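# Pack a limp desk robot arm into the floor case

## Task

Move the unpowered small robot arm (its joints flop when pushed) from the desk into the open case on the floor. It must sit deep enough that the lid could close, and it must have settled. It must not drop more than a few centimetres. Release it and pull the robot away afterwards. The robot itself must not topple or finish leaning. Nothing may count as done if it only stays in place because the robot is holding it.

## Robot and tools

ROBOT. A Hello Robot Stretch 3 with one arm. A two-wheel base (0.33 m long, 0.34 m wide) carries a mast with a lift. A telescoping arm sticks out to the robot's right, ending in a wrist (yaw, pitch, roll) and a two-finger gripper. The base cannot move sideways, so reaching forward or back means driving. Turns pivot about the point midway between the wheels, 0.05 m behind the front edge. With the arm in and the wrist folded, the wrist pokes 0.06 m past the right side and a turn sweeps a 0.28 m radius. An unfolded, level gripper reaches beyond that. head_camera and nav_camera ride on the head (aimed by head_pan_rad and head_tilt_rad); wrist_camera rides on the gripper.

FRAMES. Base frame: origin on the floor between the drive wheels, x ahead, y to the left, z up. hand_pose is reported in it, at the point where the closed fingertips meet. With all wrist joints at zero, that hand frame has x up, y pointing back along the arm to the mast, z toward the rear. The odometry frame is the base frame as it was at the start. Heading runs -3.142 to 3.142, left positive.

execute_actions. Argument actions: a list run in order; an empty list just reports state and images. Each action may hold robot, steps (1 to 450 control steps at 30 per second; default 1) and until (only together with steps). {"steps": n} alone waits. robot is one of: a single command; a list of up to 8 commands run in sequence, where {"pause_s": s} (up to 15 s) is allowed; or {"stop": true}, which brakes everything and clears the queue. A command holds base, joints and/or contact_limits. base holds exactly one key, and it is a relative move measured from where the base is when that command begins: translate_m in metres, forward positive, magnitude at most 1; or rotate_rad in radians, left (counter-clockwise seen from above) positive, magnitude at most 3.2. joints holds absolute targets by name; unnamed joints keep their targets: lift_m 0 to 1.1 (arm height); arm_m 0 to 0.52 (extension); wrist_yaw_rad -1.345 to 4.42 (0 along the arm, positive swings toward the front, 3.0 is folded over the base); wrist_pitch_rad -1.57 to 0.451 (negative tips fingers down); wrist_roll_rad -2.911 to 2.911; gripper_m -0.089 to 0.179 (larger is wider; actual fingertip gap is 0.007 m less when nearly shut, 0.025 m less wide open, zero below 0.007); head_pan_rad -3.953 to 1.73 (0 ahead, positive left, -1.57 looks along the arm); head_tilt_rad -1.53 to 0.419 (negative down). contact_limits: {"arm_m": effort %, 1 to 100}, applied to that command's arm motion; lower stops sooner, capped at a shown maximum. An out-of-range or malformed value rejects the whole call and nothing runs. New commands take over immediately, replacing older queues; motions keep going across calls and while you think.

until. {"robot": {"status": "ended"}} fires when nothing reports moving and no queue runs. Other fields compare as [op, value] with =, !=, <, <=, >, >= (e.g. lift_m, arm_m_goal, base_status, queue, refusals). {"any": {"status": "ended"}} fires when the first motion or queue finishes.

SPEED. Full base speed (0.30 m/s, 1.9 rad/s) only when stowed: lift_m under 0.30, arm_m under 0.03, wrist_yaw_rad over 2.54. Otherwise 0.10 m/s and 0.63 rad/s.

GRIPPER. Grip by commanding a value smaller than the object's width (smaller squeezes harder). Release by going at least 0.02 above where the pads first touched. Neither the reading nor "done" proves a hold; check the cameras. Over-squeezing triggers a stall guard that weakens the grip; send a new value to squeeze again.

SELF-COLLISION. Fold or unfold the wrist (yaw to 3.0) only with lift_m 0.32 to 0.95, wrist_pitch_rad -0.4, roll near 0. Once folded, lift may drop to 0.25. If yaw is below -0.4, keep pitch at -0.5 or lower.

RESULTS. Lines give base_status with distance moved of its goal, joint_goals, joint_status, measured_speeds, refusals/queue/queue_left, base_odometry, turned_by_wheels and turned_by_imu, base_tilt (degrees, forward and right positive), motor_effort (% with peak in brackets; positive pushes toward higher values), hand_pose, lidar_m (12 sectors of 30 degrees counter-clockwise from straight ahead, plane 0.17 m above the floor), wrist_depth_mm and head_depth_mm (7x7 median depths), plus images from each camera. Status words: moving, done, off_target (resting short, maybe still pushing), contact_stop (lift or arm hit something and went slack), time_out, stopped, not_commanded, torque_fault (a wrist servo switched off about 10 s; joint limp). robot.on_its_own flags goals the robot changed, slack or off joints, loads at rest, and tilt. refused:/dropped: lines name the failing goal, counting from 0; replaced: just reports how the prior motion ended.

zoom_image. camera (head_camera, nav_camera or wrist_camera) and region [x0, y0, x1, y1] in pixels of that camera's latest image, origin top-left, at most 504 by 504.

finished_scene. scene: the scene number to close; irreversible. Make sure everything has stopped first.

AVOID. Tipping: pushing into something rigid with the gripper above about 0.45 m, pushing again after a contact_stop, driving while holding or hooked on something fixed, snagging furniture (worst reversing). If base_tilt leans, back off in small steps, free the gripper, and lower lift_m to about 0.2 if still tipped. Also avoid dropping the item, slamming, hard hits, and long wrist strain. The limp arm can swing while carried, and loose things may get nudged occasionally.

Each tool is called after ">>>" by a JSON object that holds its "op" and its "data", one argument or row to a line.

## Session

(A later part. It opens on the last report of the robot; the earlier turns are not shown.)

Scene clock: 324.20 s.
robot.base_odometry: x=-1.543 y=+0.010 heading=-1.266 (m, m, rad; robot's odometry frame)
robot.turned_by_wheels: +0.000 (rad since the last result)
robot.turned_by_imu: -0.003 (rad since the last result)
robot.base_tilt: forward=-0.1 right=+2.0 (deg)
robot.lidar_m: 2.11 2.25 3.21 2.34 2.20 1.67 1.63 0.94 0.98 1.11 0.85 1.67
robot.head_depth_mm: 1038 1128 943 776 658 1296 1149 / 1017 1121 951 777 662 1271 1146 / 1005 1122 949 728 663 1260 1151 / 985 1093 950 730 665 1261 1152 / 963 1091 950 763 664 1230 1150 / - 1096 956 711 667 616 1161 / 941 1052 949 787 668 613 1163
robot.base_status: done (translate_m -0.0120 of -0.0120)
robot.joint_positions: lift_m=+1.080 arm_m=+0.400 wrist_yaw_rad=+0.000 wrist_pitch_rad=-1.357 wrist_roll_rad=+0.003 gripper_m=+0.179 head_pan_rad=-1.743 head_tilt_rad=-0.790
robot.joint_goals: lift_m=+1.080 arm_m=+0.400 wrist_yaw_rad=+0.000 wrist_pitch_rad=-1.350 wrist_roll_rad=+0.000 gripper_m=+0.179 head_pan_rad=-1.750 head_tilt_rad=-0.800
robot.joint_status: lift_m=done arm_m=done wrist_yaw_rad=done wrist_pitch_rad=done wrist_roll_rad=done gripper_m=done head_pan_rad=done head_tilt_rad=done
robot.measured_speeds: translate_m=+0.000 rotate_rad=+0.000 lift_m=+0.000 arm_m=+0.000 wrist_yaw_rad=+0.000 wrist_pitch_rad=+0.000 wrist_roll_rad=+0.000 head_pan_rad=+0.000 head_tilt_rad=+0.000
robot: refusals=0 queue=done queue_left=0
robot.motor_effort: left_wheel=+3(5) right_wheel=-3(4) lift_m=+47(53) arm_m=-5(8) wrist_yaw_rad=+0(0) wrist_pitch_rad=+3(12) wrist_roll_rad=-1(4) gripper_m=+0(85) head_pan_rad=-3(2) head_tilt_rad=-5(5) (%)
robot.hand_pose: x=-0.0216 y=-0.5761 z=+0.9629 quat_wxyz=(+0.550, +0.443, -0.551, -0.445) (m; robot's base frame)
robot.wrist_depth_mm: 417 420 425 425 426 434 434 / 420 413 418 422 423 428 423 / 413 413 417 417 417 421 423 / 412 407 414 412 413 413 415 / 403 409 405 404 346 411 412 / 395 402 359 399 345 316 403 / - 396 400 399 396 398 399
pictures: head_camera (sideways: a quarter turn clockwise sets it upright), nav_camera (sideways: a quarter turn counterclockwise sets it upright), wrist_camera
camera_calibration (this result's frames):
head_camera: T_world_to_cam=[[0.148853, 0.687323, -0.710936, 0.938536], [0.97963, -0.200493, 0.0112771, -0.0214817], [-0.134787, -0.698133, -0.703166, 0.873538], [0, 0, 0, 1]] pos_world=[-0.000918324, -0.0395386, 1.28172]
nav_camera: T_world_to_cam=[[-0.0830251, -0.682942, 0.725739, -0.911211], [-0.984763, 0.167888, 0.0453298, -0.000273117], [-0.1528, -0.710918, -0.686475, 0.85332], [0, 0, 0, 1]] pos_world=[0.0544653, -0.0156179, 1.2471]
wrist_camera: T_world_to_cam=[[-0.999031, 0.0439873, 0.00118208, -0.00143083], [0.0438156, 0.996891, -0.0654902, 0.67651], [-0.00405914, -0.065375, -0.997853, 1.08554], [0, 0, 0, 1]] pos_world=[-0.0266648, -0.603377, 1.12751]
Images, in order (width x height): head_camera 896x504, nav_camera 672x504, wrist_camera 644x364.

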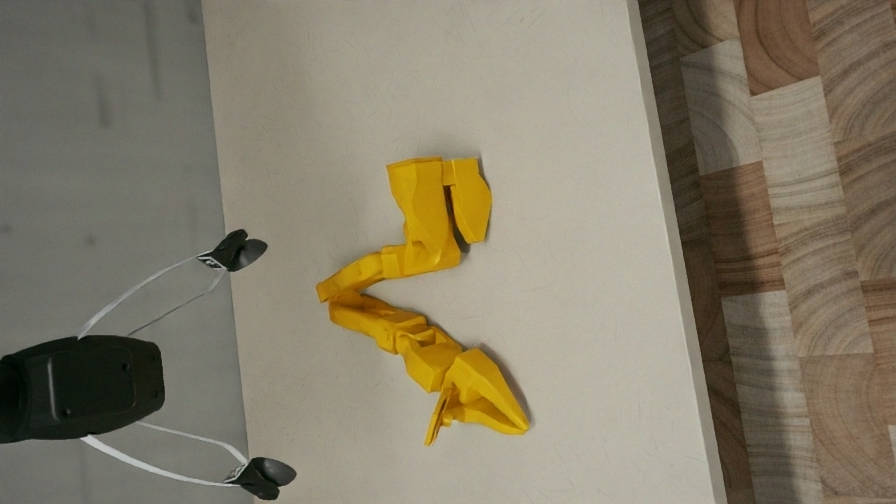

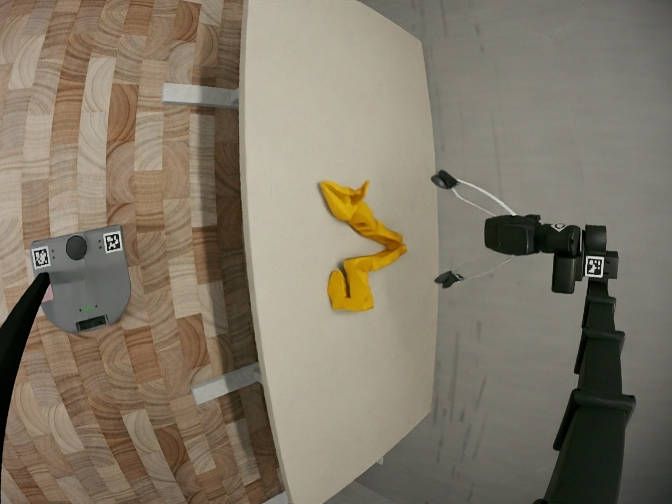

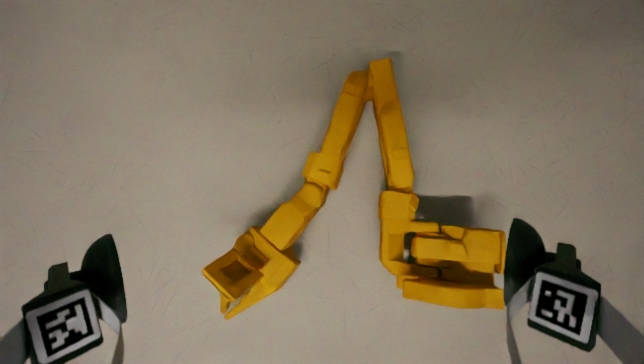

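>>> {"op": "execute_actions", "data": {
  "actions": [
    {"robot":[{"base":{"translate_m":-0.048},"joints":{"arm_m":0.51,"lift_m":0.95,"wrist_pitch_rad":-1.57}}],"steps":450,"until":{"robot":{"status":"ended"}}}
  ]
}}

Scene clock: 336.77 s.
robot.base_odometry: x=-1.558 y=+0.056 heading=-1.266 (m, m, rad; robot's odometry frame)
robot.turned_by_wheels: +0.000 (rad since the last result)
robot.turned_by_imu: -0.001 (rad since the last result)
robot.base_tilt: forward=-0.1 right=+2.1 (deg)
robot.lidar_m: 2.16 2.29 3.27 2.32 2.13 1.62 1.58 0.91 0.91 1.11 0.88 1.67
robot.head_depth_mm: 1034 1132 - - 660 1292 1157 / 1010 - - 757 662 1280 1156 / 963 - 922 760 662 1264 1157 / - 1113 954 707 662 1259 1153 / - 1084 959 747 664 1244 1160 / - - 963 747 666 612 1162 / 942 1062 960 768 670 604 1161
robot.base_status: done (translate_m -0.0480 of -0.0480)
robot.joint_positions: lift_m=+0.950 arm_m=+0.510 wrist_yaw_rad=+0.000 wrist_pitch_rad=-1.563 wrist_roll_rad=+0.003 gripper_m=+0.179 head_pan_rad=-1.743 head_tilt_rad=-0.790
robot.joint_goals: lift_m=+0.950 arm_m=+0.510 wrist_yaw_rad=+0.000 wrist_pitch_rad=-1.570 wrist_roll_rad=+0.000 gripper_m=+0.179 head_pan_rad=-1.750 head_tilt_rad=-0.800
robot.joint_status: lift_m=done arm_m=done wrist_yaw_rad=done wrist_pitch_rad=done wrist_roll_rad=done gripper_m=done head_pan_rad=done head_tilt_rad=done
robot.measured_speeds: translate_m=+0.000 rotate_rad=+0.000 lift_m=+0.000 arm_m=+0.000 wrist_yaw_rad=+0.000 wrist_pitch_rad=+0.000 wrist_roll_rad=+0.000 head_pan_rad=+0.000 head_tilt_rad=+0.000
robot: refusals=0 queue=done queue_left=0
robot.motor_effort: left_wheel=+3(4) right_wheel=-2(5) lift_m=+29(45) arm_m=+4(5) wrist_yaw_rad=+1(1) wrist_pitch_rad=-3(4) wrist_roll_rad=-1(1) gripper_m=+0(0) head_pan_rad=-2(2) head_tilt_rad=-5(5) (%)
robot.hand_pose: x=-0.0216 y=-0.6327 z=+0.8326 quat_wxyz=(+0.501, +0.497, -0.502, -0.499) (m; robot's base frame)
robot.wrist_depth_mm: 251 250 254 253 257 257 258 / 257 259 258 203 261 264 264 / 262 262 263 207 265 269 270 / 267 267 268 268 272 275 277 / 273 274 223 276 277 278 280 / - 278 219 280 225 283 289 / - 229 283 285 221 208 297
pictures: head_camera (sideways: a quarter turn clockwise sets it upright), nav_camera (sideways: a quarter turn counterclockwise sets it upright), wrist_camera
camera_calibration (this result's frames):
head_camera: T_world_to_cam=[[0.148853, 0.687323, -0.710936, 0.938536], [0.97963, -0.200494, 0.0112771, -0.0214817], [-0.134787, -0.698133, -0.703166, 0.873538], [0, 0, 0, 1]] pos_world=[-0.000918345, -0.0395386, 1.28172]
nav_camera: T_world_to_cam=[[-0.0830255, -0.682942, 0.725739, -0.911211], [-0.984763, 0.167888, 0.0453297, -0.000273115], [-0.152801, -0.710917, -0.686475, 0.85332], [0, 0, 0, 1]] pos_world=[0.0544653, -0.0156179, 1.2471]
wrist_camera: T_world_to_cam=[[-0.999025, 0.0429904, 0.0100925, -0.00682172], [0.0439792, 0.989234, 0.139581, 0.548762], [-0.00398318, 0.139889, -0.990159, 1.07529], [0, 0, 0, 1]] pos_world=[-0.0266661, -0.692981, 0.988176]
Images, in order (width x height): head_camera 896x504, nav_camera 672x504, wrist_camera 644x364.

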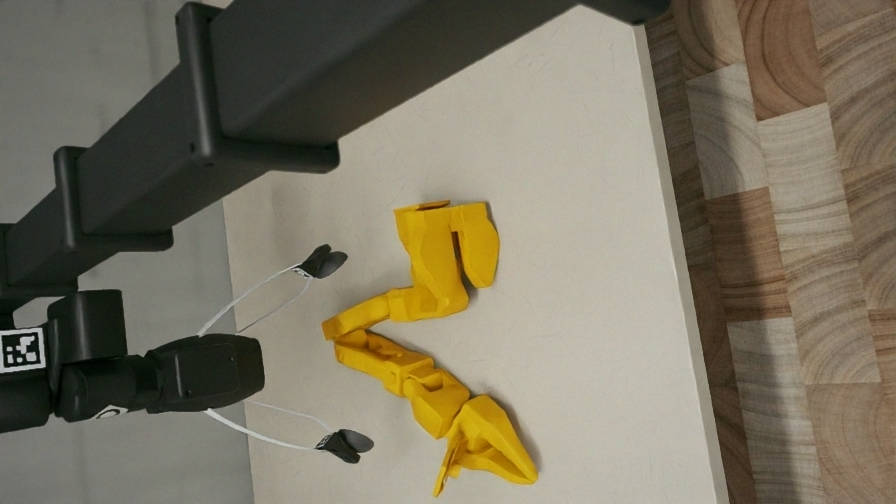

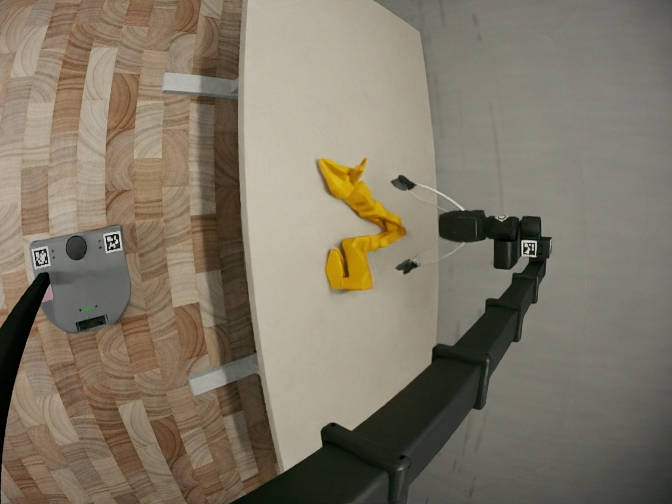

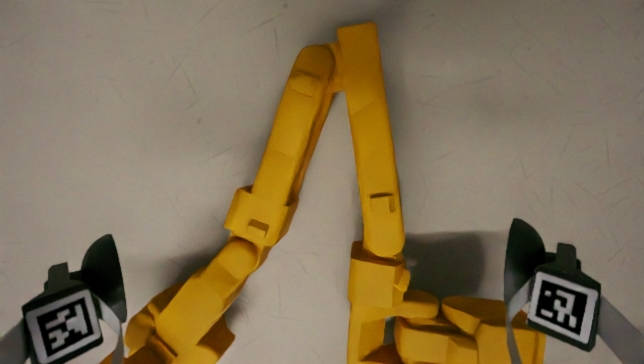

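>>> {"op": "execute_actions", "data": {
  "actions": [
    {"robot":[{"joints":{"lift_m":0.874}},{"joints":{"gripper_m":0.03}},{"pause_s":0.3}],"steps":450,"until":{"robot":{"status":"ended"}}}
  ]
}}

Scene clock: 345.40 s.
robot.base_odometry: x=-1.558 y=+0.056 heading=-1.266 (m, m, rad; robot's odometry frame)
robot.turned_by_wheels: +0.000 (rad since the last result)
robot.turned_by_imu: -0.002 (rad since the last result)
robot.base_tilt: forward=-0.1 right=+2.1 (deg)
robot.lidar_m: 2.16 2.30 3.27 2.32 2.13 1.62 1.59 0.90 0.91 1.11 0.88 1.67
robot.head_depth_mm: 1036 1132 946 816 - - 1132 / 1010 1125 1006 - 640 1276 1156 / 996 1098 - 759 662 1253 1147 / 971 1110 944 722 664 1262 1154 / 943 1089 900 717 663 1233 1157 / 938 1068 928 708 664 611 1165 / 941 1057 961 787 669 602 1162
robot.base_status: done (translate_m -0.0480 of -0.0480)
robot.joint_positions: lift_m=+0.874 arm_m=+0.510 wrist_yaw_rad=+0.000 wrist_pitch_rad=-1.575 wrist_roll_rad=-0.001 gripper_m=+0.031 head_pan_rad=-1.743 head_tilt_rad=-0.790
robot.joint_goals: lift_m=+0.874 arm_m=+0.510 wrist_yaw_rad=+0.000 wrist_pitch_rad=-1.570 wrist_roll_rad=+0.000 gripper_m=+0.030 head_pan_rad=-1.750 head_tilt_rad=-0.800
robot.joint_status: lift_m=done arm_m=done wrist_yaw_rad=done wrist_pitch_rad=done wrist_roll_rad=done gripper_m=done head_pan_rad=done head_tilt_rad=done
robot.measured_speeds: translate_m=+0.000 rotate_rad=+0.000 lift_m=+0.000 arm_m=+0.000 wrist_yaw_rad=+0.000 wrist_pitch_rad=+0.000 wrist_roll_rad=+0.000 head_pan_rad=+0.000 head_tilt_rad=+0.000
robot: refusals=0 queue=done queue_left=0
robot.motor_effort: left_wheel=+4(4) right_wheel=-3(5) lift_m=+29(30) arm_m=+4(3) wrist_yaw_rad=+1(3) wrist_pitch_rad=+2(3) wrist_roll_rad=+1(1) gripper_m=-18(93) head_pan_rad=-2(2) head_tilt_rad=-5(5) (%)
robot.hand_pose: x=-0.0216 y=-0.6294 z=+0.7569 quat_wxyz=(+0.499, +0.501, -0.498, -0.501) (m; robot's base frame)
robot.wrist_depth_mm: 179 179 181 123 180 183 184 / 182 184 183 125 185 188 188 / 185 186 188 129 189 191 193 / 189 191 191 132 193 196 196 / 194 195 145 134 198 201 201 / 199 199 141 134 124 205 207 / 203 206 140 135 209 209 211
pictures: head_camera (sideways: a quarter turn clockwise sets it upright), nav_camera (sideways: a quarter turn counterclockwise sets it upright), wrist_camera
camera_calibration (this result's frames):
head_camera: T_world_to_cam=[[0.148853, 0.687323, -0.710936, 0.938536], [0.97963, -0.200494, 0.0112771, -0.0214817], [-0.134787, -0.698133, -0.703166, 0.873538], [0, 0, 0, 1]] pos_world=[-0.000918336, -0.0395386, 1.28172]
nav_camera: T_world_to_cam=[[-0.0830254, -0.682942, 0.725739, -0.91121], [-0.984763, 0.167888, 0.0453297, -0.000273115], [-0.152801, -0.710917, -0.686475, 0.85332], [0, 0, 0, 1]] pos_world=[0.0544653, -0.0156179, 1.2471]
wrist_camera: T_world_to_cam=[[-0.999208, 0.0383401, 0.0106111, -0.00953252], [0.0395089, 0.987576, 0.152092, 0.545546], [-0.00464805, 0.152391, -0.988309, 1.00635], [0, 0, 0, 1]] pos_world=[-0.0264013, -0.691761, 0.91171]
Images, in order (width x height): head_camera 896x504, nav_camera 672x504, wrist_camera 644x364.

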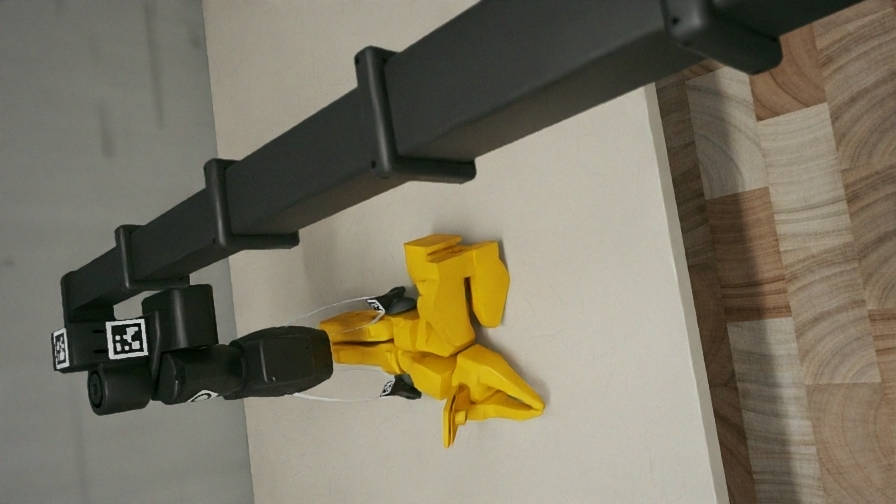

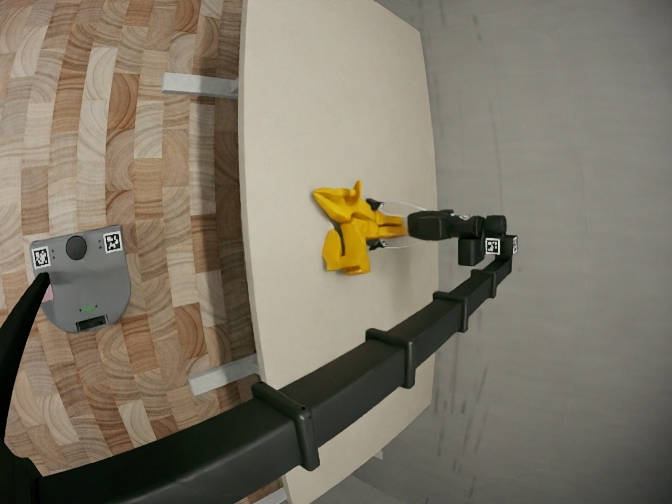

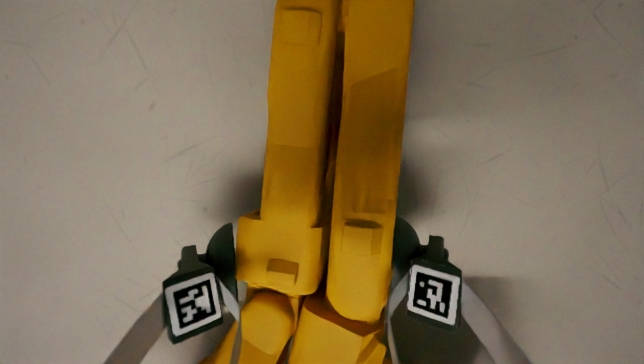

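>>> {"op": "execute_actions", "data": {
  "actions": [
    {"robot":[{"joints":{"gripper_m":0.015}},{"joints":{"lift_m":0.93}},{"pause_s":0.5}],"steps":450,"until":{"robot":{"status":"ended"}}}
  ]
}}

Scene clock: 351.60 s.
robot.base_odometry: x=-1.558 y=+0.056 heading=-1.266 (m, m, rad; robot's odometry frame)
robot.turned_by_wheels: +0.000 (rad since the last result)
robot.turned_by_imu: -0.002 (rad since the last result)
robot.base_tilt: forward=-0.1 right=+2.0 (deg)
robot.lidar_m: 2.16 2.30 3.26 2.32 2.13 1.62 1.58 0.91 0.91 1.11 0.88 1.67
robot.head_depth_mm: 1031 1142 - - 639 1275 1145 / 1018 1115 - 752 661 1276 1143 / 988 - 922 776 661 1266 1149 / - 1094 953 723 667 1253 1155 / - 1095 956 728 666 1238 1159 / 950 1077 962 715 664 612 1164 / 942 1065 964 787 665 602 1166
robot.base_status: done (translate_m -0.0480 of -0.0480)
robot.joint_positions: lift_m=+0.930 arm_m=+0.510 wrist_yaw_rad=-0.001 wrist_pitch_rad=-1.564 wrist_roll_rad=+0.002 gripper_m=+0.015 head_pan_rad=-1.743 head_tilt_rad=-0.790
robot.joint_goals: lift_m=+0.930 arm_m=+0.510 wrist_yaw_rad=+0.000 wrist_pitch_rad=-1.570 wrist_roll_rad=+0.000 gripper_m=+0.015 head_pan_rad=-1.750 head_tilt_rad=-0.800
robot.joint_status: lift_m=done arm_m=done wrist_yaw_rad=done wrist_pitch_rad=done wrist_roll_rad=done gripper_m=done head_pan_rad=done head_tilt_rad=done
robot.measured_speeds: translate_m=+0.000 rotate_rad=+0.000 lift_m=+0.000 arm_m=+0.000 wrist_yaw_rad=+0.000 wrist_pitch_rad=+0.000 wrist_roll_rad=+0.000 head_pan_rad=+0.000 head_tilt_rad=+0.000
robot: refusals=0 queue=done queue_left=0
robot.motor_effort: left_wheel=+3(5) right_wheel=-2(4) lift_m=+48(51) arm_m=+3(3) wrist_yaw_rad=+3(2) wrist_pitch_rad=-3(4) wrist_roll_rad=-1(1) gripper_m=+0(79) head_pan_rad=-2(2) head_tilt_rad=-5(5) (%)
robot.hand_pose: x=-0.0216 y=-0.6324 z=+0.8120 quat_wxyz=(+0.501, +0.498, -0.502, -0.499) (m; robot's base frame)
robot.wrist_depth_mm: 231 232 231 178 236 237 240 / 236 237 237 179 240 242 244 / 241 242 242 181 245 248 249 / 246 248 248 181 251 253 255 / 251 253 251 186 258 258 258 / 255 258 258 188 261 263 265 / 263 261 196 204 189 267 270
pictures: head_camera (sideways: a quarter turn clockwise sets it upright), nav_camera (sideways: a quarter turn counterclockwise sets it upright), wrist_camera
camera_calibration (this result's frames):
head_camera: T_world_to_cam=[[0.148859, 0.687326, -0.710932, 0.93853], [0.979629, -0.2005, 0.0112769, -0.0214815], [-0.134791, -0.698128, -0.703171, 0.873544], [0, 0, 0, 1]] pos_world=[-0.000918579, -0.0395384, 1.28172]
nav_camera: T_world_to_cam=[[-0.0830307, -0.682946, 0.725735, -0.911205], [-0.984762, 0.167894, 0.0453297, -0.000273094], [-0.152805, -0.710912, -0.68648, 0.853326], [0, 0, 0, 1]] pos_world=[0.0544652, -0.0156179, 1.2471]
wrist_camera: T_world_to_cam=[[-0.999041, 0.0426032, 0.0101505, -0.00690982], [0.043609, 0.989074, 0.140823, 0.550258], [-0.00404003, 0.141131, -0.989983, 1.05551], [0, 0, 0, 1]] pos_world=[-0.0266351, -0.692916, 0.967513]
Images, in order (width x height): head_camera 896x504, nav_camera 672x504, wrist_camera 644x364.

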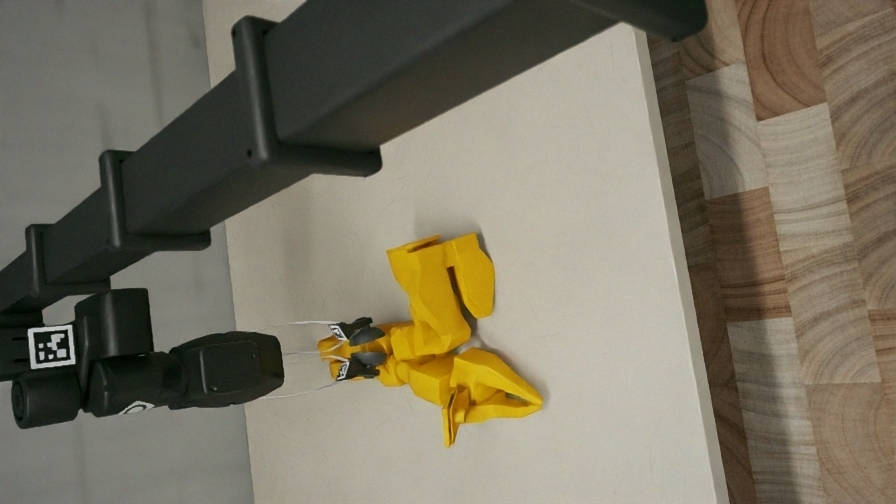

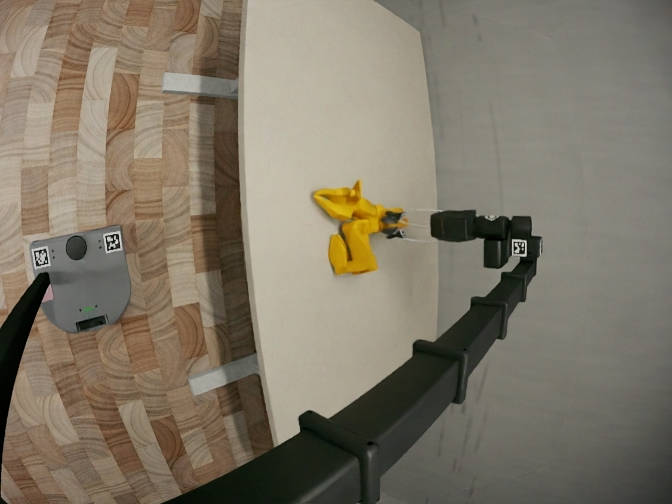

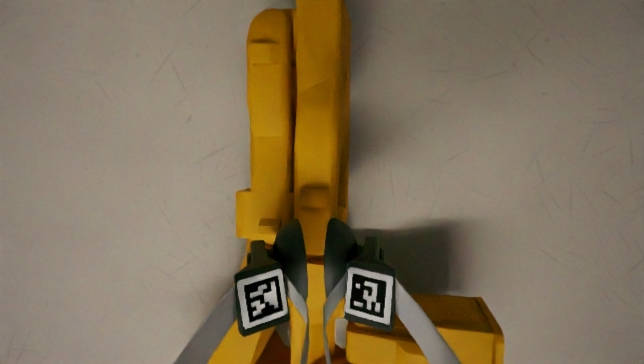

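>>> {"op": "execute_actions", "data": {
  "actions": [
    {"robot":[{"joints":{"gripper_m":0.14,"arm_m":0.50},"base":{"translate_m":0.008}},{"joints":{"lift_m":0.855}},{"joints":{"gripper_m":0.03}},{"pause_s":0.2}],"steps":450,"until":{"robot":{"status":"ended"}}}
  ]
}}

Scene clock: 363.50 s.
robot.base_odometry: x=-1.555 y=+0.049 heading=-1.266 (m, m, rad; robot's odometry frame)
robot.turned_by_wheels: +0.000 (rad since the last result)
robot.turned_by_imu: -0.002 (rad since the last result)
robot.base_tilt: forward=-0.1 right=+2.0 (deg)
robot.lidar_m: 2.15 2.30 3.28 2.33 2.14 1.62 1.59 0.91 0.92 1.11 0.88 1.67
robot.head_depth_mm: 1029 1140 947 797 - - 1117 / 1018 1120 977 - - 1280 1149 / 1000 1114 - 785 660 1259 1161 / 977 - 927 722 665 1262 1160 / 951 - 928 726 666 1238 1156 / 943 1075 933 723 665 615 1153 / 942 1060 962 788 668 605 1161
robot.base_status: done (translate_m +0.0080 of +0.0080)
robot.joint_positions: lift_m=+0.856 arm_m=+0.500 wrist_yaw_rad=-0.001 wrist_pitch_rad=-1.568 wrist_roll_rad=+0.002 gripper_m=+0.031 head_pan_rad=-1.743 head_tilt_rad=-0.790
robot.joint_goals: lift_m=+0.855 arm_m=+0.500 wrist_yaw_rad=+0.000 wrist_pitch_rad=-1.570 wrist_roll_rad=+0.000 gripper_m=+0.030 head_pan_rad=-1.750 head_tilt_rad=-0.800
robot.joint_status: lift_m=done arm_m=done wrist_yaw_rad=done wrist_pitch_rad=done wrist_roll_rad=done gripper_m=done head_pan_rad=done head_tilt_rad=done
robot.measured_speeds: translate_m=+0.000 rotate_rad=+0.000 lift_m=+0.000 arm_m=+0.000 wrist_yaw_rad=+0.000 wrist_pitch_rad=+0.000 wrist_roll_rad=+0.000 head_pan_rad=+0.000 head_tilt_rad=+0.000
robot: refusals=0 queue=done queue_left=0
robot.motor_effort: left_wheel=+3(5) right_wheel=-3(5) lift_m=+21(48) arm_m=-5(6) wrist_yaw_rad=+2(1) wrist_pitch_rad=-1(3) wrist_roll_rad=-1(1) gripper_m=-19(97) head_pan_rad=-2(2) head_tilt_rad=-6(5) (%)
robot.hand_pose: x=-0.0216 y=-0.6217 z=+0.7380 quat_wxyz=(+0.500, +0.499, -0.501, -0.500) (m; robot's base frame)
robot.wrist_depth_mm: 164 165 165 107 167 168 169 / 167 169 168 108 170 172 173 / 171 173 171 106 173 175 176 / 174 175 174 107 178 179 179 / 178 178 121 109 181 183 183 / 182 182 122 118 124 186 187 / 185 187 122 118 134 191 192
pictures: head_camera (sideways: a quarter turn clockwise sets it upright), nav_camera (sideways: a quarter turn counterclockwise sets it upright), wrist_camera
camera_calibration (this result's frames):
head_camera: T_world_to_cam=[[0.148859, 0.687326, -0.710932, 0.93853], [0.979629, -0.2005, 0.0112769, -0.0214815], [-0.134791, -0.698128, -0.703171, 0.873544], [0, 0, 0, 1]] pos_world=[-0.000918579, -0.0395384, 1.28172]
nav_camera: T_world_to_cam=[[-0.0830307, -0.682946, 0.725735, -0.911205], [-0.984762, 0.167894, 0.0453297, -0.000273094], [-0.152805, -0.710912, -0.68648, 0.853326], [0, 0, 0, 1]] pos_world=[0.0544652, -0.0156179, 1.2471]
wrist_camera: T_world_to_cam=[[-0.99904, 0.0425605, 0.0103461, -0.00678291], [0.0436137, 0.988405, 0.145439, 0.546308], [-0.00403616, 0.145751, -0.989313, 0.983082], [0, 0, 0, 1]] pos_world=[-0.026635, -0.682971, 0.893191]
Images, in order (width x height): head_camera 896x504, nav_camera 672x504, wrist_camera 644x364.

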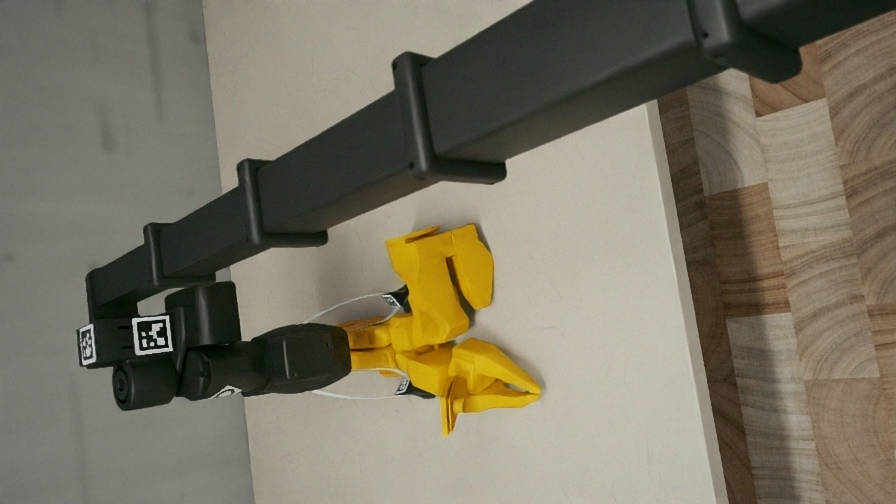

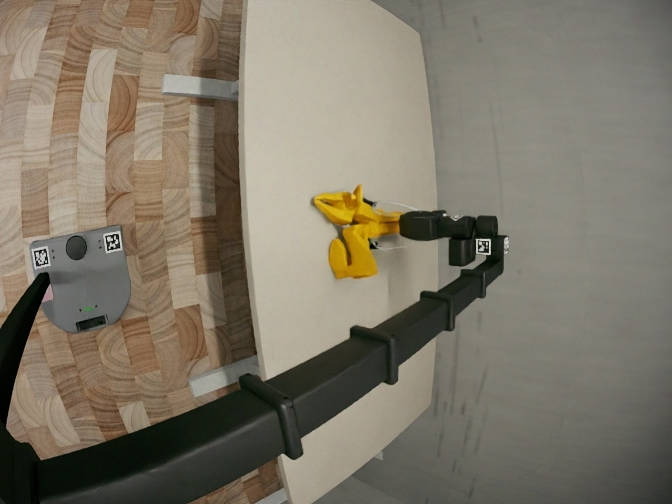

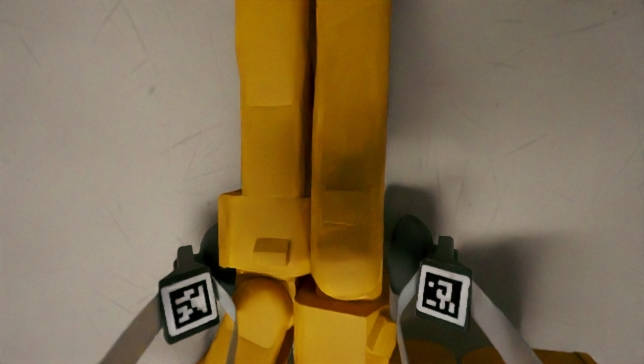

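>>> {"op": "execute_actions", "data": {
  "actions": [
    {"robot":[{"joints":{"lift_m":0.885}},{"pause_s":0.5}],"steps":450,"until":{"robot":{"status":"ended"}}}
  ]
}}

Scene clock: 369.37 s.
robot.base_odometry: x=-1.555 y=+0.049 heading=-1.266 (m, m, rad; robot's odometry frame)
robot.turned_by_wheels: +0.000 (rad since the last result)
robot.turned_by_imu: -0.001 (rad since the last result)
robot.base_tilt: forward=-0.1 right=+2.0 (deg)
robot.lidar_m: 2.15 2.29 3.27 2.32 2.15 1.63 1.59 0.91 0.92 1.11 0.88 1.67
robot.head_depth_mm: 1032 1134 958 - - - 1142 / 1016 1116 1008 - 645 1274 1153 / 1000 1095 - 760 661 1256 1151 / 972 1128 957 720 664 1259 1154 / 937 1122 901 724 666 1242 1165 / 933 1066 929 700 667 613 1158 / 940 1064 958 791 668 603 1160
robot.base_status: done (translate_m +0.0080 of +0.0080)
robot.joint_positions: lift_m=+0.884 arm_m=+0.500 wrist_yaw_rad=+0.000 wrist_pitch_rad=-1.563 wrist_roll_rad=+0.001 gripper_m=+0.031 head_pan_rad=-1.743 head_tilt_rad=-0.790
robot.joint_goals: lift_m=+0.885 arm_m=+0.500 wrist_yaw_rad=+0.000 wrist_pitch_rad=-1.570 wrist_roll_rad=+0.000 gripper_m=+0.030 head_pan_rad=-1.750 head_tilt_rad=-0.800
robot.joint_status: lift_m=done arm_m=done wrist_yaw_rad=done wrist_pitch_rad=done wrist_roll_rad=done gripper_m=done head_pan_rad=done head_tilt_rad=done
robot.measured_speeds: translate_m=+0.000 rotate_rad=+0.000 lift_m=+0.000 arm_m=+0.000 wrist_yaw_rad=+0.000 wrist_pitch_rad=+0.000 wrist_roll_rad=+0.000 head_pan_rad=+0.000 head_tilt_rad=+0.000
robot: refusals=0 queue=done queue_left=0
robot.motor_effort: left_wheel=+2(4) right_wheel=-2(5) lift_m=+52(55) arm_m=-5(4) wrist_yaw_rad=+1(1) wrist_pitch_rad=-3(5) wrist_roll_rad=+0(1) gripper_m=-15(19) head_pan_rad=-2(1) head_tilt_rad=-5(6) (%)
robot.hand_pose: x=-0.0216 y=-0.6232 z=+0.7667 quat_wxyz=(+0.502, +0.498, -0.502, -0.499) (m; robot's base frame)
robot.wrist_depth_mm: 188 189 190 101 103 194 196 / 191 193 193 106 103 197 198 / 196 197 198 111 105 201 202 / 199 201 201 114 202 205 207 / 203 204 123 118 207 211 211 / 208 209 124 121 114 215 214 / 211 213 126 127 150 218 220
pictures: head_camera (sideways: a quarter turn clockwise sets it upright), nav_camera (sideways: a quarter turn counterclockwise sets it upright), wrist_camera
camera_calibration (this result's frames):
head_camera: T_world_to_cam=[[0.148858, 0.687326, -0.710932, 0.93853], [0.979629, -0.2005, 0.0112769, -0.0214814], [-0.134791, -0.698128, -0.703171, 0.873544], [0, 0, 0, 1]] pos_world=[-0.000918569, -0.0395384, 1.28172]
nav_camera: T_world_to_cam=[[-0.0830305, -0.682946, 0.725735, -0.911205], [-0.984762, 0.167894, 0.0453297, -0.000273093], [-0.152804, -0.710912, -0.68648, 0.853326], [0, 0, 0, 1]] pos_world=[0.0544652, -0.0156179, 1.2471]
wrist_camera: T_world_to_cam=[[-0.999093, 0.0413555, 0.0101123, -0.00759646], [0.0423637, 0.989281, 0.139742, 0.548465], [-0.00422485, 0.140043, -0.990136, 1.00884], [0, 0, 0, 1]] pos_world=[-0.0265623, -0.683554, 0.922327]
Images, in order (width x height): head_camera 896x504, nav_camera 672x504, wrist_camera 644x364.

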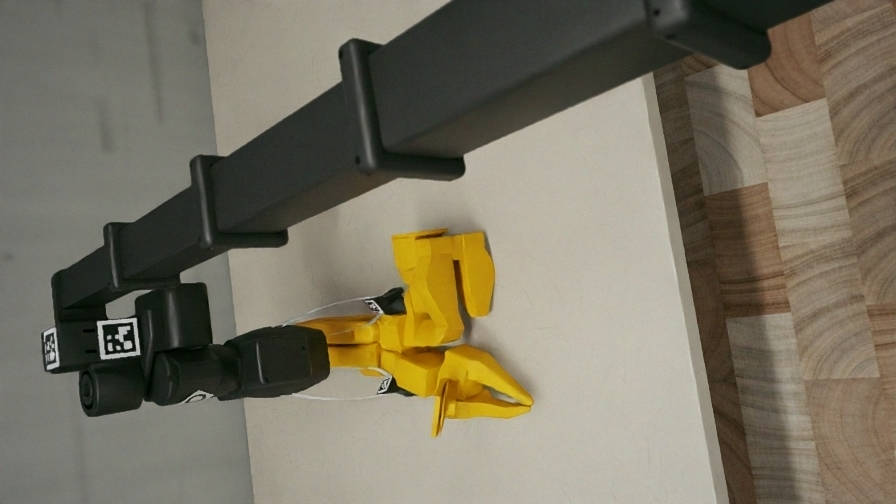

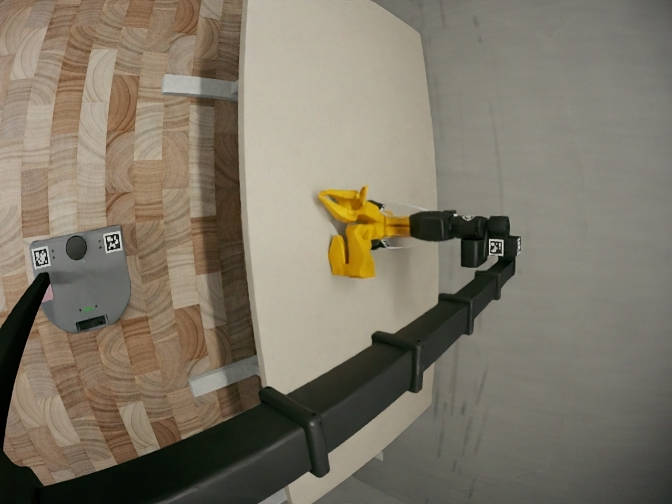

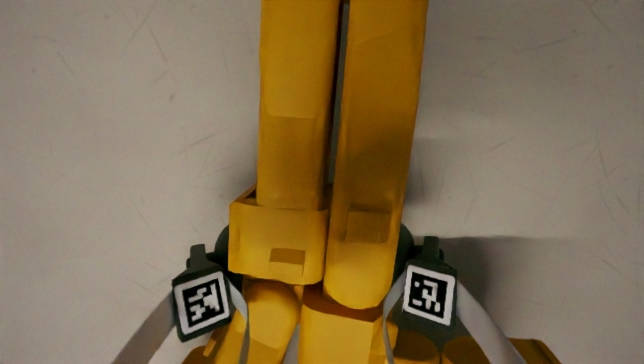

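>>> {"op": "execute_actions", "data": {
  "actions": [
    {"robot":[{"joints":{"gripper_m":0.01}},{"joints":{"lift_m":0.915}},{"pause_s":0.8}],"steps":450,"until":{"robot":{"status":"ended"}}}
  ]
}}

Scene clock: 376.00 s.
robot.base_odometry: x=-1.555 y=+0.049 heading=-1.266 (m, m, rad; robot's odometry frame)
robot.turned_by_wheels: +0.000 (rad since the last result)
robot.turned_by_imu: -0.001 (rad since the last result)
robot.base_tilt: forward=-0.1 right=+2.1 (deg)
robot.lidar_m: 2.15 2.28 3.27 2.32 2.15 1.63 1.59 0.91 0.93 1.11 0.87 1.67
robot.head_depth_mm: 1031 1144 1004 - - 1254 1149 / 1018 1124 - - 660 1286 1153 / 999 - 920 781 662 1259 1158 / 946 1112 951 701 665 1259 1156 / - 1098 779 699 664 1240 1161 / 928 1073 931 670 667 613 1163 / 940 1066 962 791 669 603 1161
robot.base_status: done (translate_m +0.0080 of +0.0080)
robot.joint_positions: lift_m=+0.914 arm_m=+0.500 wrist_yaw_rad=+0.000 wrist_pitch_rad=-1.562 wrist_roll_rad=+0.001 gripper_m=+0.014 head_pan_rad=-1.743 head_tilt_rad=-0.790
robot.joint_goals: lift_m=+0.915 arm_m=+0.500 wrist_yaw_rad=+0.000 wrist_pitch_rad=-1.570 wrist_roll_rad=+0.000 gripper_m=+0.013 head_pan_rad=-1.750 head_tilt_rad=-0.800
robot.joint_status: lift_m=done arm_m=done wrist_yaw_rad=done wrist_pitch_rad=done wrist_roll_rad=done gripper_m=done head_pan_rad=done head_tilt_rad=done
robot.measured_speeds: translate_m=+0.000 rotate_rad=+0.000 lift_m=+0.000 arm_m=+0.000 wrist_yaw_rad=+0.000 wrist_pitch_rad=+0.000 wrist_roll_rad=+0.000 head_pan_rad=+0.000 head_tilt_rad=+0.000
robot: refusals=0 queue=done queue_left=0
robot.motor_effort: left_wheel=+2(2) right_wheel=-1(1) lift_m=+53(55) arm_m=-5(5) wrist_yaw_rad=+1(1) wrist_pitch_rad=-3(4) wrist_roll_rad=+0(0) gripper_m=-21(89) head_pan_rad=-2(2) head_tilt_rad=-5(5) (%)
robot.hand_pose: x=-0.0216 y=-0.6233 z=+0.7967 quat_wxyz=(+0.502, +0.498, -0.502, -0.499) (m; robot's base frame)
robot.wrist_depth_mm: 216 217 218 101 103 222 223 / 221 222 222 105 103 228 229 / 226 227 226 111 229 232 234 / 230 232 232 114 233 236 239 / 235 236 122 117 240 242 245 / 239 241 125 121 115 247 250 / 246 246 126 126 151 251 254
pictures: head_camera (sideways: a quarter turn clockwise sets it upright), nav_camera (sideways: a quarter turn counterclockwise sets it upright), wrist_camera
camera_calibration (this result's frames):
head_camera: T_world_to_cam=[[0.148859, 0.687326, -0.710932, 0.93853], [0.979629, -0.2005, 0.0112769, -0.0214815], [-0.134791, -0.698128, -0.703171, 0.873544], [0, 0, 0, 1]] pos_world=[-0.000918579, -0.0395384, 1.28172]
nav_camera: T_world_to_cam=[[-0.0830307, -0.682946, 0.725735, -0.911205], [-0.984762, 0.167894, 0.0453297, -0.000273094], [-0.152805, -0.710912, -0.68648, 0.853326], [0, 0, 0, 1]] pos_world=[0.0544652, -0.0156179, 1.2471]
wrist_camera: T_world_to_cam=[[-0.999093, 0.0413603, 0.0100964, -0.00787985], [0.0423647, 0.989336, 0.139357, 0.544714], [-0.0042249, 0.139658, -0.990191, 1.03835], [0, 0, 0, 1]] pos_world=[-0.0265624, -0.683593, 0.952332]
Images, in order (width x height): head_camera 896x504, nav_camera 672x504, wrist_camera 644x364.

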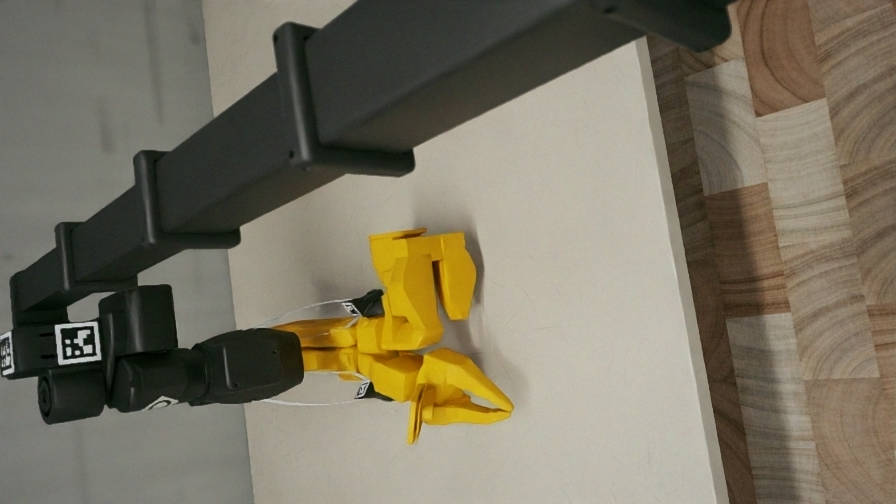

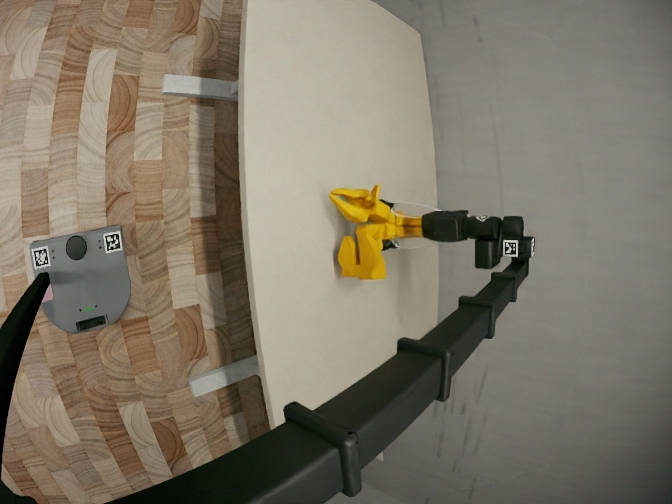

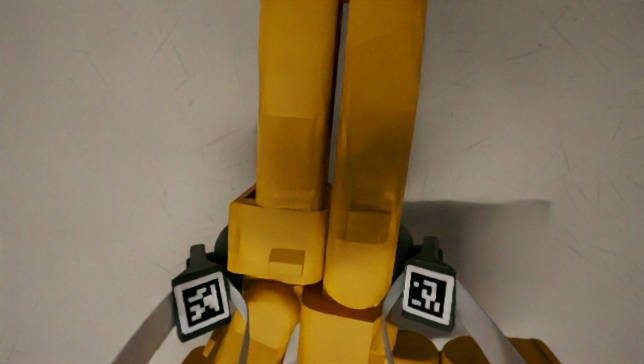

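>>> {"op": "execute_actions", "data": {
  "actions": [
    {"robot":[{"joints":{"arm_m":0.08,"lift_m":0.93,"head_pan_rad":-1.57,"head_tilt_rad":-1.1}},{"base":{"rotate_rad":2.003}}],"steps":450,"until":{"robot":{"status":"ended"}}}
  ]
}}

>>> {"op": "execute_actions", "data": {
  "actions": [
    {"robot":[{"base":{"translate_m":1.0},"joints":{"lift_m":0.62,"head_pan_rad":-0.6,"head_tilt_rad":-0.7}},{"base":{"translate_m":0.8}}],"steps":450,"until":{"robot":{"status":"ended"}}},
    {"steps":200,"until":{"robot":{"status":"ended"}}}
  ]
}}

Scene clock: 410.37 s.
robot.base_odometry: x=-1.555 y=+0.049 heading=+0.737 (m, m, rad; robot's odometry frame)
robot.turned_by_wheels: +2.003 (rad since the last result)
robot.turned_by_imu: +2.010 (rad since the last result)
robot.base_tilt: forward=+0.0 right=+2.0 (deg)
robot.lidar_m: 2.32 1.67 1.59 1.64 0.92 1.11 0.88 0.89 2.15 2.23 2.97 2.40
robot.head_depth_mm: - - - 1403 1284 1177 1105 / - - - 1415 433 413 - / 2056 - - - 441 426 - / 2061 1726 - - 440 430 - / 1980 1755 1559 1417 1282 419 1106 / 1983 1759 1576 1417 1301 1189 1109 / 1987 1756 1570 1427 1290 1190 1107
robot.base_status: done (rotate_rad +2.0029 of +2.0030)
robot.joint_positions: lift_m=+0.929 arm_m=+0.080 wrist_yaw_rad=+0.000 wrist_pitch_rad=-1.561 wrist_roll_rad=+0.001 gripper_m=+0.014 head_pan_rad=-1.577 head_tilt_rad=-1.086
robot.joint_goals: lift_m=+0.930 arm_m=+0.080 wrist_yaw_rad=+0.000 wrist_pitch_rad=-1.570 wrist_roll_rad=+0.000 gripper_m=+0.013 head_pan_rad=-1.570 head_tilt_rad=-1.100
robot.joint_status: lift_m=done arm_m=done wrist_yaw_rad=done wrist_pitch_rad=done wrist_roll_rad=done gripper_m=done head_pan_rad=done head_tilt_rad=done
robot.measured_speeds: translate_m=+0.000 rotate_rad=+0.000 lift_m=+0.000 arm_m=+0.000 wrist_yaw_rad=+0.000 wrist_pitch_rad=+0.000 wrist_roll_rad=+0.000 head_pan_rad=+0.000 head_tilt_rad=+0.000
robot: refusals=0 queue=done queue_left=0
robot.motor_effort: left_wheel=-2(7) right_wheel=+1(4) lift_m=+52(54) arm_m=-5(8) wrist_yaw_rad=+1(0) wrist_pitch_rad=-4(4) wrist_roll_rad=+0(0) gripper_m=-21(21) head_pan_rad=+3(15) head_tilt_rad=-7(33) (%)
robot.hand_pose: x=-0.0216 y=-0.2036 z=+0.8117 quat_wxyz=(+0.502, +0.497, -0.502, -0.498) (m; robot's base frame)
robot.wrist_depth_mm: 947 918 926 101 103 961 972 / 939 954 959 105 103 941 - / 960 964 965 110 968 983 970 / 976 965 978 113 987 975 - / 992 957 122 117 - - - / - - 125 121 114 - - / - - 126 127 151 - -
pictures: head_camera (sideways: a quarter turn clockwise sets it upright), nav_camera (sideways: a quarter turn counterclockwise sets it upright), wrist_camera
camera_calibration (this result's frames):
head_camera: T_world_to_cam=[[0.0340409, 0.879429, -0.474812, 0.631599], [0.999294, -0.0375127, 0.0021632, -0.00973379], [-0.0159091, -0.474551, -0.880084, 1.10283], [0, 0, 0, 1]] pos_world=[0.0057718, -0.0324614, 1.2705]
nav_camera: T_world_to_cam=[[0.0301229, -0.869209, 0.493526, -0.609349], [-0.999047, -0.0105813, 0.0423419, 0.00372082], [-0.0315819, -0.494331, -0.8687, 1.08951], [0, 0, 0, 1]] pos_world=[0.0564815, 0.00896909, 1.24703]
wrist_camera: T_world_to_cam=[[-0.999113, 0.0409017, 0.0100536, -0.0254593], [0.0419001, 0.989501, 0.138316, 0.12826], [-0.00429069, 0.138614, -0.990337, 0.994469], [0, 0, 0, 1]] pos_world=[-0.0265439, -0.263719, 0.967375]
Images, in order (width x height): head_camera 896x504, nav_camera 672x504, wrist_camera 644x364.

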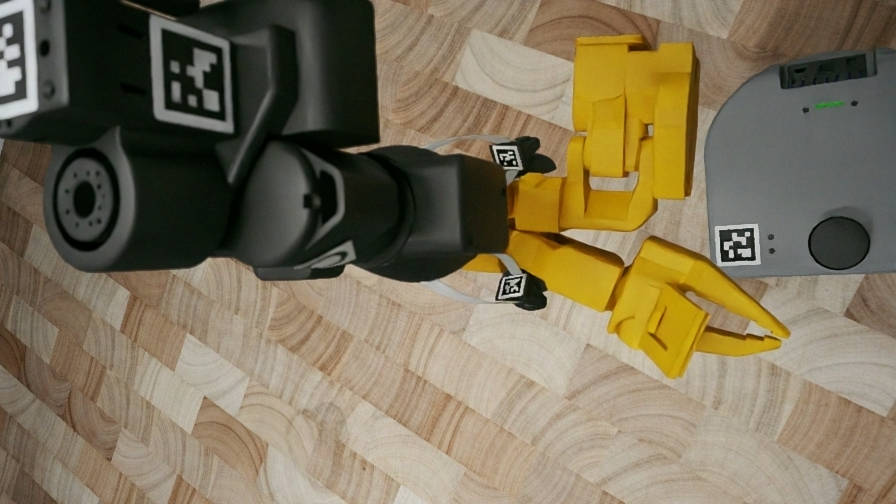

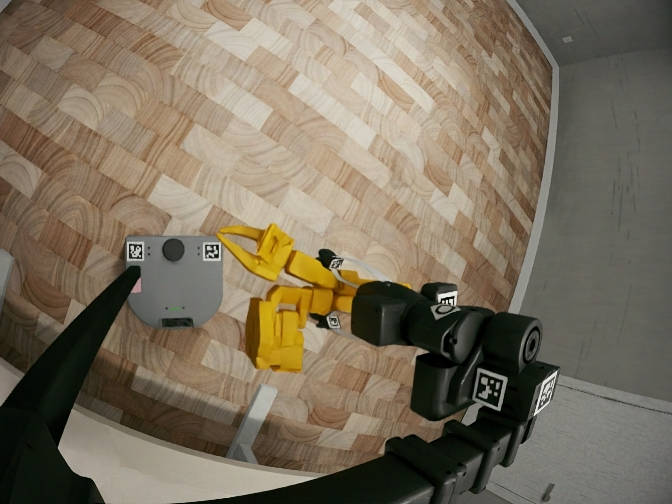

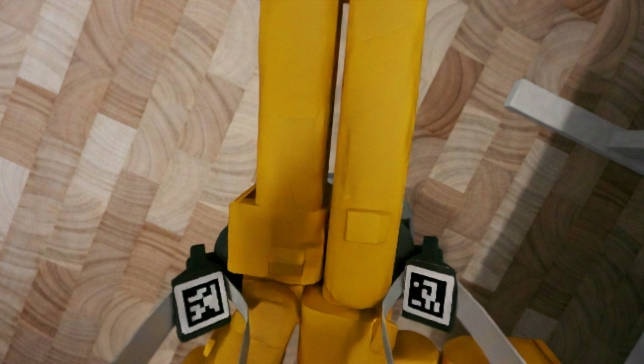

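Scene clock: 430.63 s.
robot.base_odometry: x=-0.222 y=+1.258 heading=+0.737 (m, m, rad; robot's odometry frame)
robot.turned_by_wheels: +0.000 (rad since the last result)
robot.turned_by_imu: -0.016 (rad since the last result)
robot.base_tilt: forward=-0.1 right=+2.0 (deg)
robot.lidar_m: 1.14 0.80 0.76 0.78 1.03 2.27 2.65 3.16 2.99 3.05 0.67 0.67
robot.head_depth_mm: 1924 2116 2321 1923 1591 1360 1180 / 1884 2100 2301 1936 1400 1360 1178 / 1821 2060 2248 1930 1140 1283 1192 / 1819 2039 2231 1959 1530 1301 1195 / 1778 1971 2220 1950 1614 1347 1195 / 1749 1939 2191 1954 1603 1376 1198 / 1720 1895 2138 1954 1612 1381 1202
robot.base_status: done (translate_m +0.8000 of +0.8000)
robot.joint_positions: lift_m=+0.620 arm_m=+0.080 wrist_yaw_rad=+0.000 wrist_pitch_rad=-1.561 wrist_roll_rad=+0.001 gripper_m=+0.014 head_pan_rad=-0.607 head_tilt_rad=-0.705
robot.joint_goals: lift_m=+0.620 arm_m=+0.080 wrist_yaw_rad=+0.000 wrist_pitch_rad=-1.570 wrist_roll_rad=+0.000 gripper_m=+0.013 head_pan_rad=-0.600 head_tilt_rad=-0.700
robot.joint_status: lift_m=done arm_m=done wrist_yaw_rad=done wrist_pitch_rad=done wrist_roll_rad=done gripper_m=done head_pan_rad=done head_tilt_rad=done
robot.measured_speeds: translate_m=+0.000 rotate_rad=+0.000 lift_m=+0.000 arm_m=+0.000 wrist_yaw_rad=+0.000 wrist_pitch_rad=+0.000 wrist_roll_rad=+0.000 head_pan_rad=+0.000 head_tilt_rad=+0.000
robot: refusals=0 queue=done queue_left=0
robot.motor_effort: left_wheel=-1(6) right_wheel=+0(4) lift_m=+35(51) arm_m=-6(5) wrist_yaw_rad=+0(1) wrist_pitch_rad=-4(4) wrist_roll_rad=+0(0) gripper_m=-20(21) head_pan_rad=+3(33) head_tilt_rad=+2(26) (%)
robot.hand_pose: x=-0.0216 y=-0.2036 z=+0.5023 quat_wxyz=(+0.502, +0.497, -0.502, -0.498) (m; robot's base frame)
robot.wrist_depth_mm: 624 632 621 101 103 634 646 / 630 649 632 105 103 655 658 / 644 654 648 111 666 664 678 / 660 668 663 113 667 683 682 / 666 680 122 117 110 696 698 / 685 688 125 121 - 707 722 / 698 699 126 126 145 709 732
pictures: head_camera (sideways: a quarter turn clockwise sets it upright), nav_camera (sideways: a quarter turn counterclockwise sets it upright), wrist_camera
camera_calibration (this result's frames):
head_camera: T_world_to_cam=[[-0.50865, 0.388338, -0.768419, 1.01747], [0.593555, 0.804676, 0.0137613, -0.0223622], [0.623672, -0.4491, -0.639799, 0.786488], [0, 0, 0, 1]] pos_world=[0.0402964, -0.0239151, 1.28534]
nav_camera: T_world_to_cam=[[0.531409, -0.326099, 0.781834, -0.988072], [-0.57022, -0.820233, 0.0454604, -0.00297695], [0.626462, -0.469975, -0.621827, 0.764475], [0, 0, 0, 1]] pos_world=[0.0444583, 0.0346331, 1.24801]
wrist_camera: T_world_to_cam=[[-0.999113, 0.0409018, 0.0100536, -0.0223491], [0.0419002, 0.989501, 0.138316, 0.171048], [-0.00429067, 0.138614, -0.990337, 0.688074], [0, 0, 0, 1]] pos_world=[-0.0265439, -0.263715, 0.657991]
Images, in order (width x height): head_camera 896x504, nav_camera 672x504, wrist_camera 644x364.

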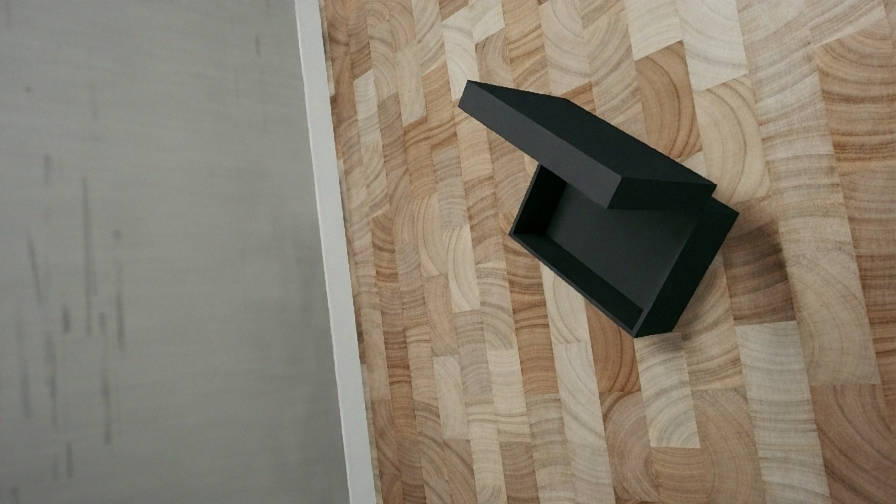

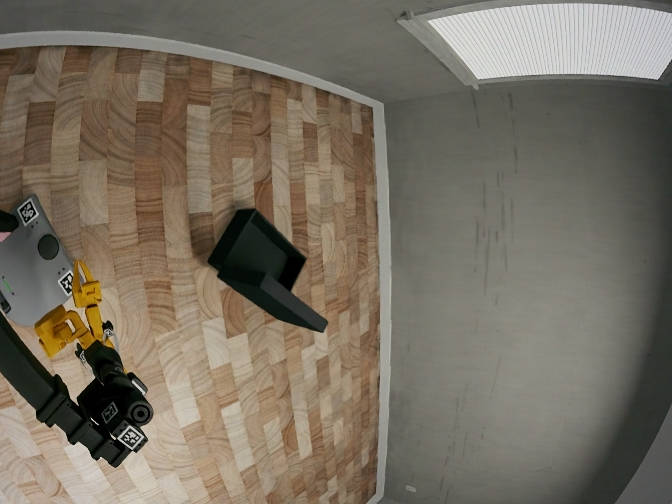

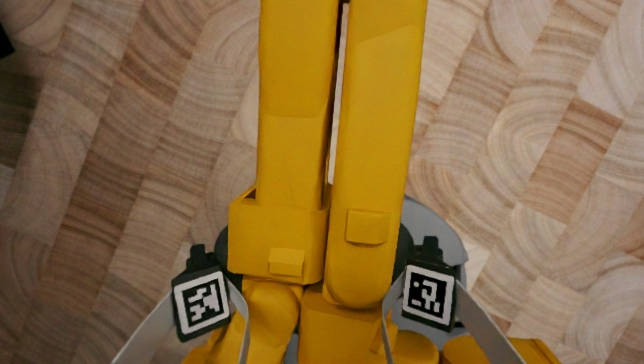

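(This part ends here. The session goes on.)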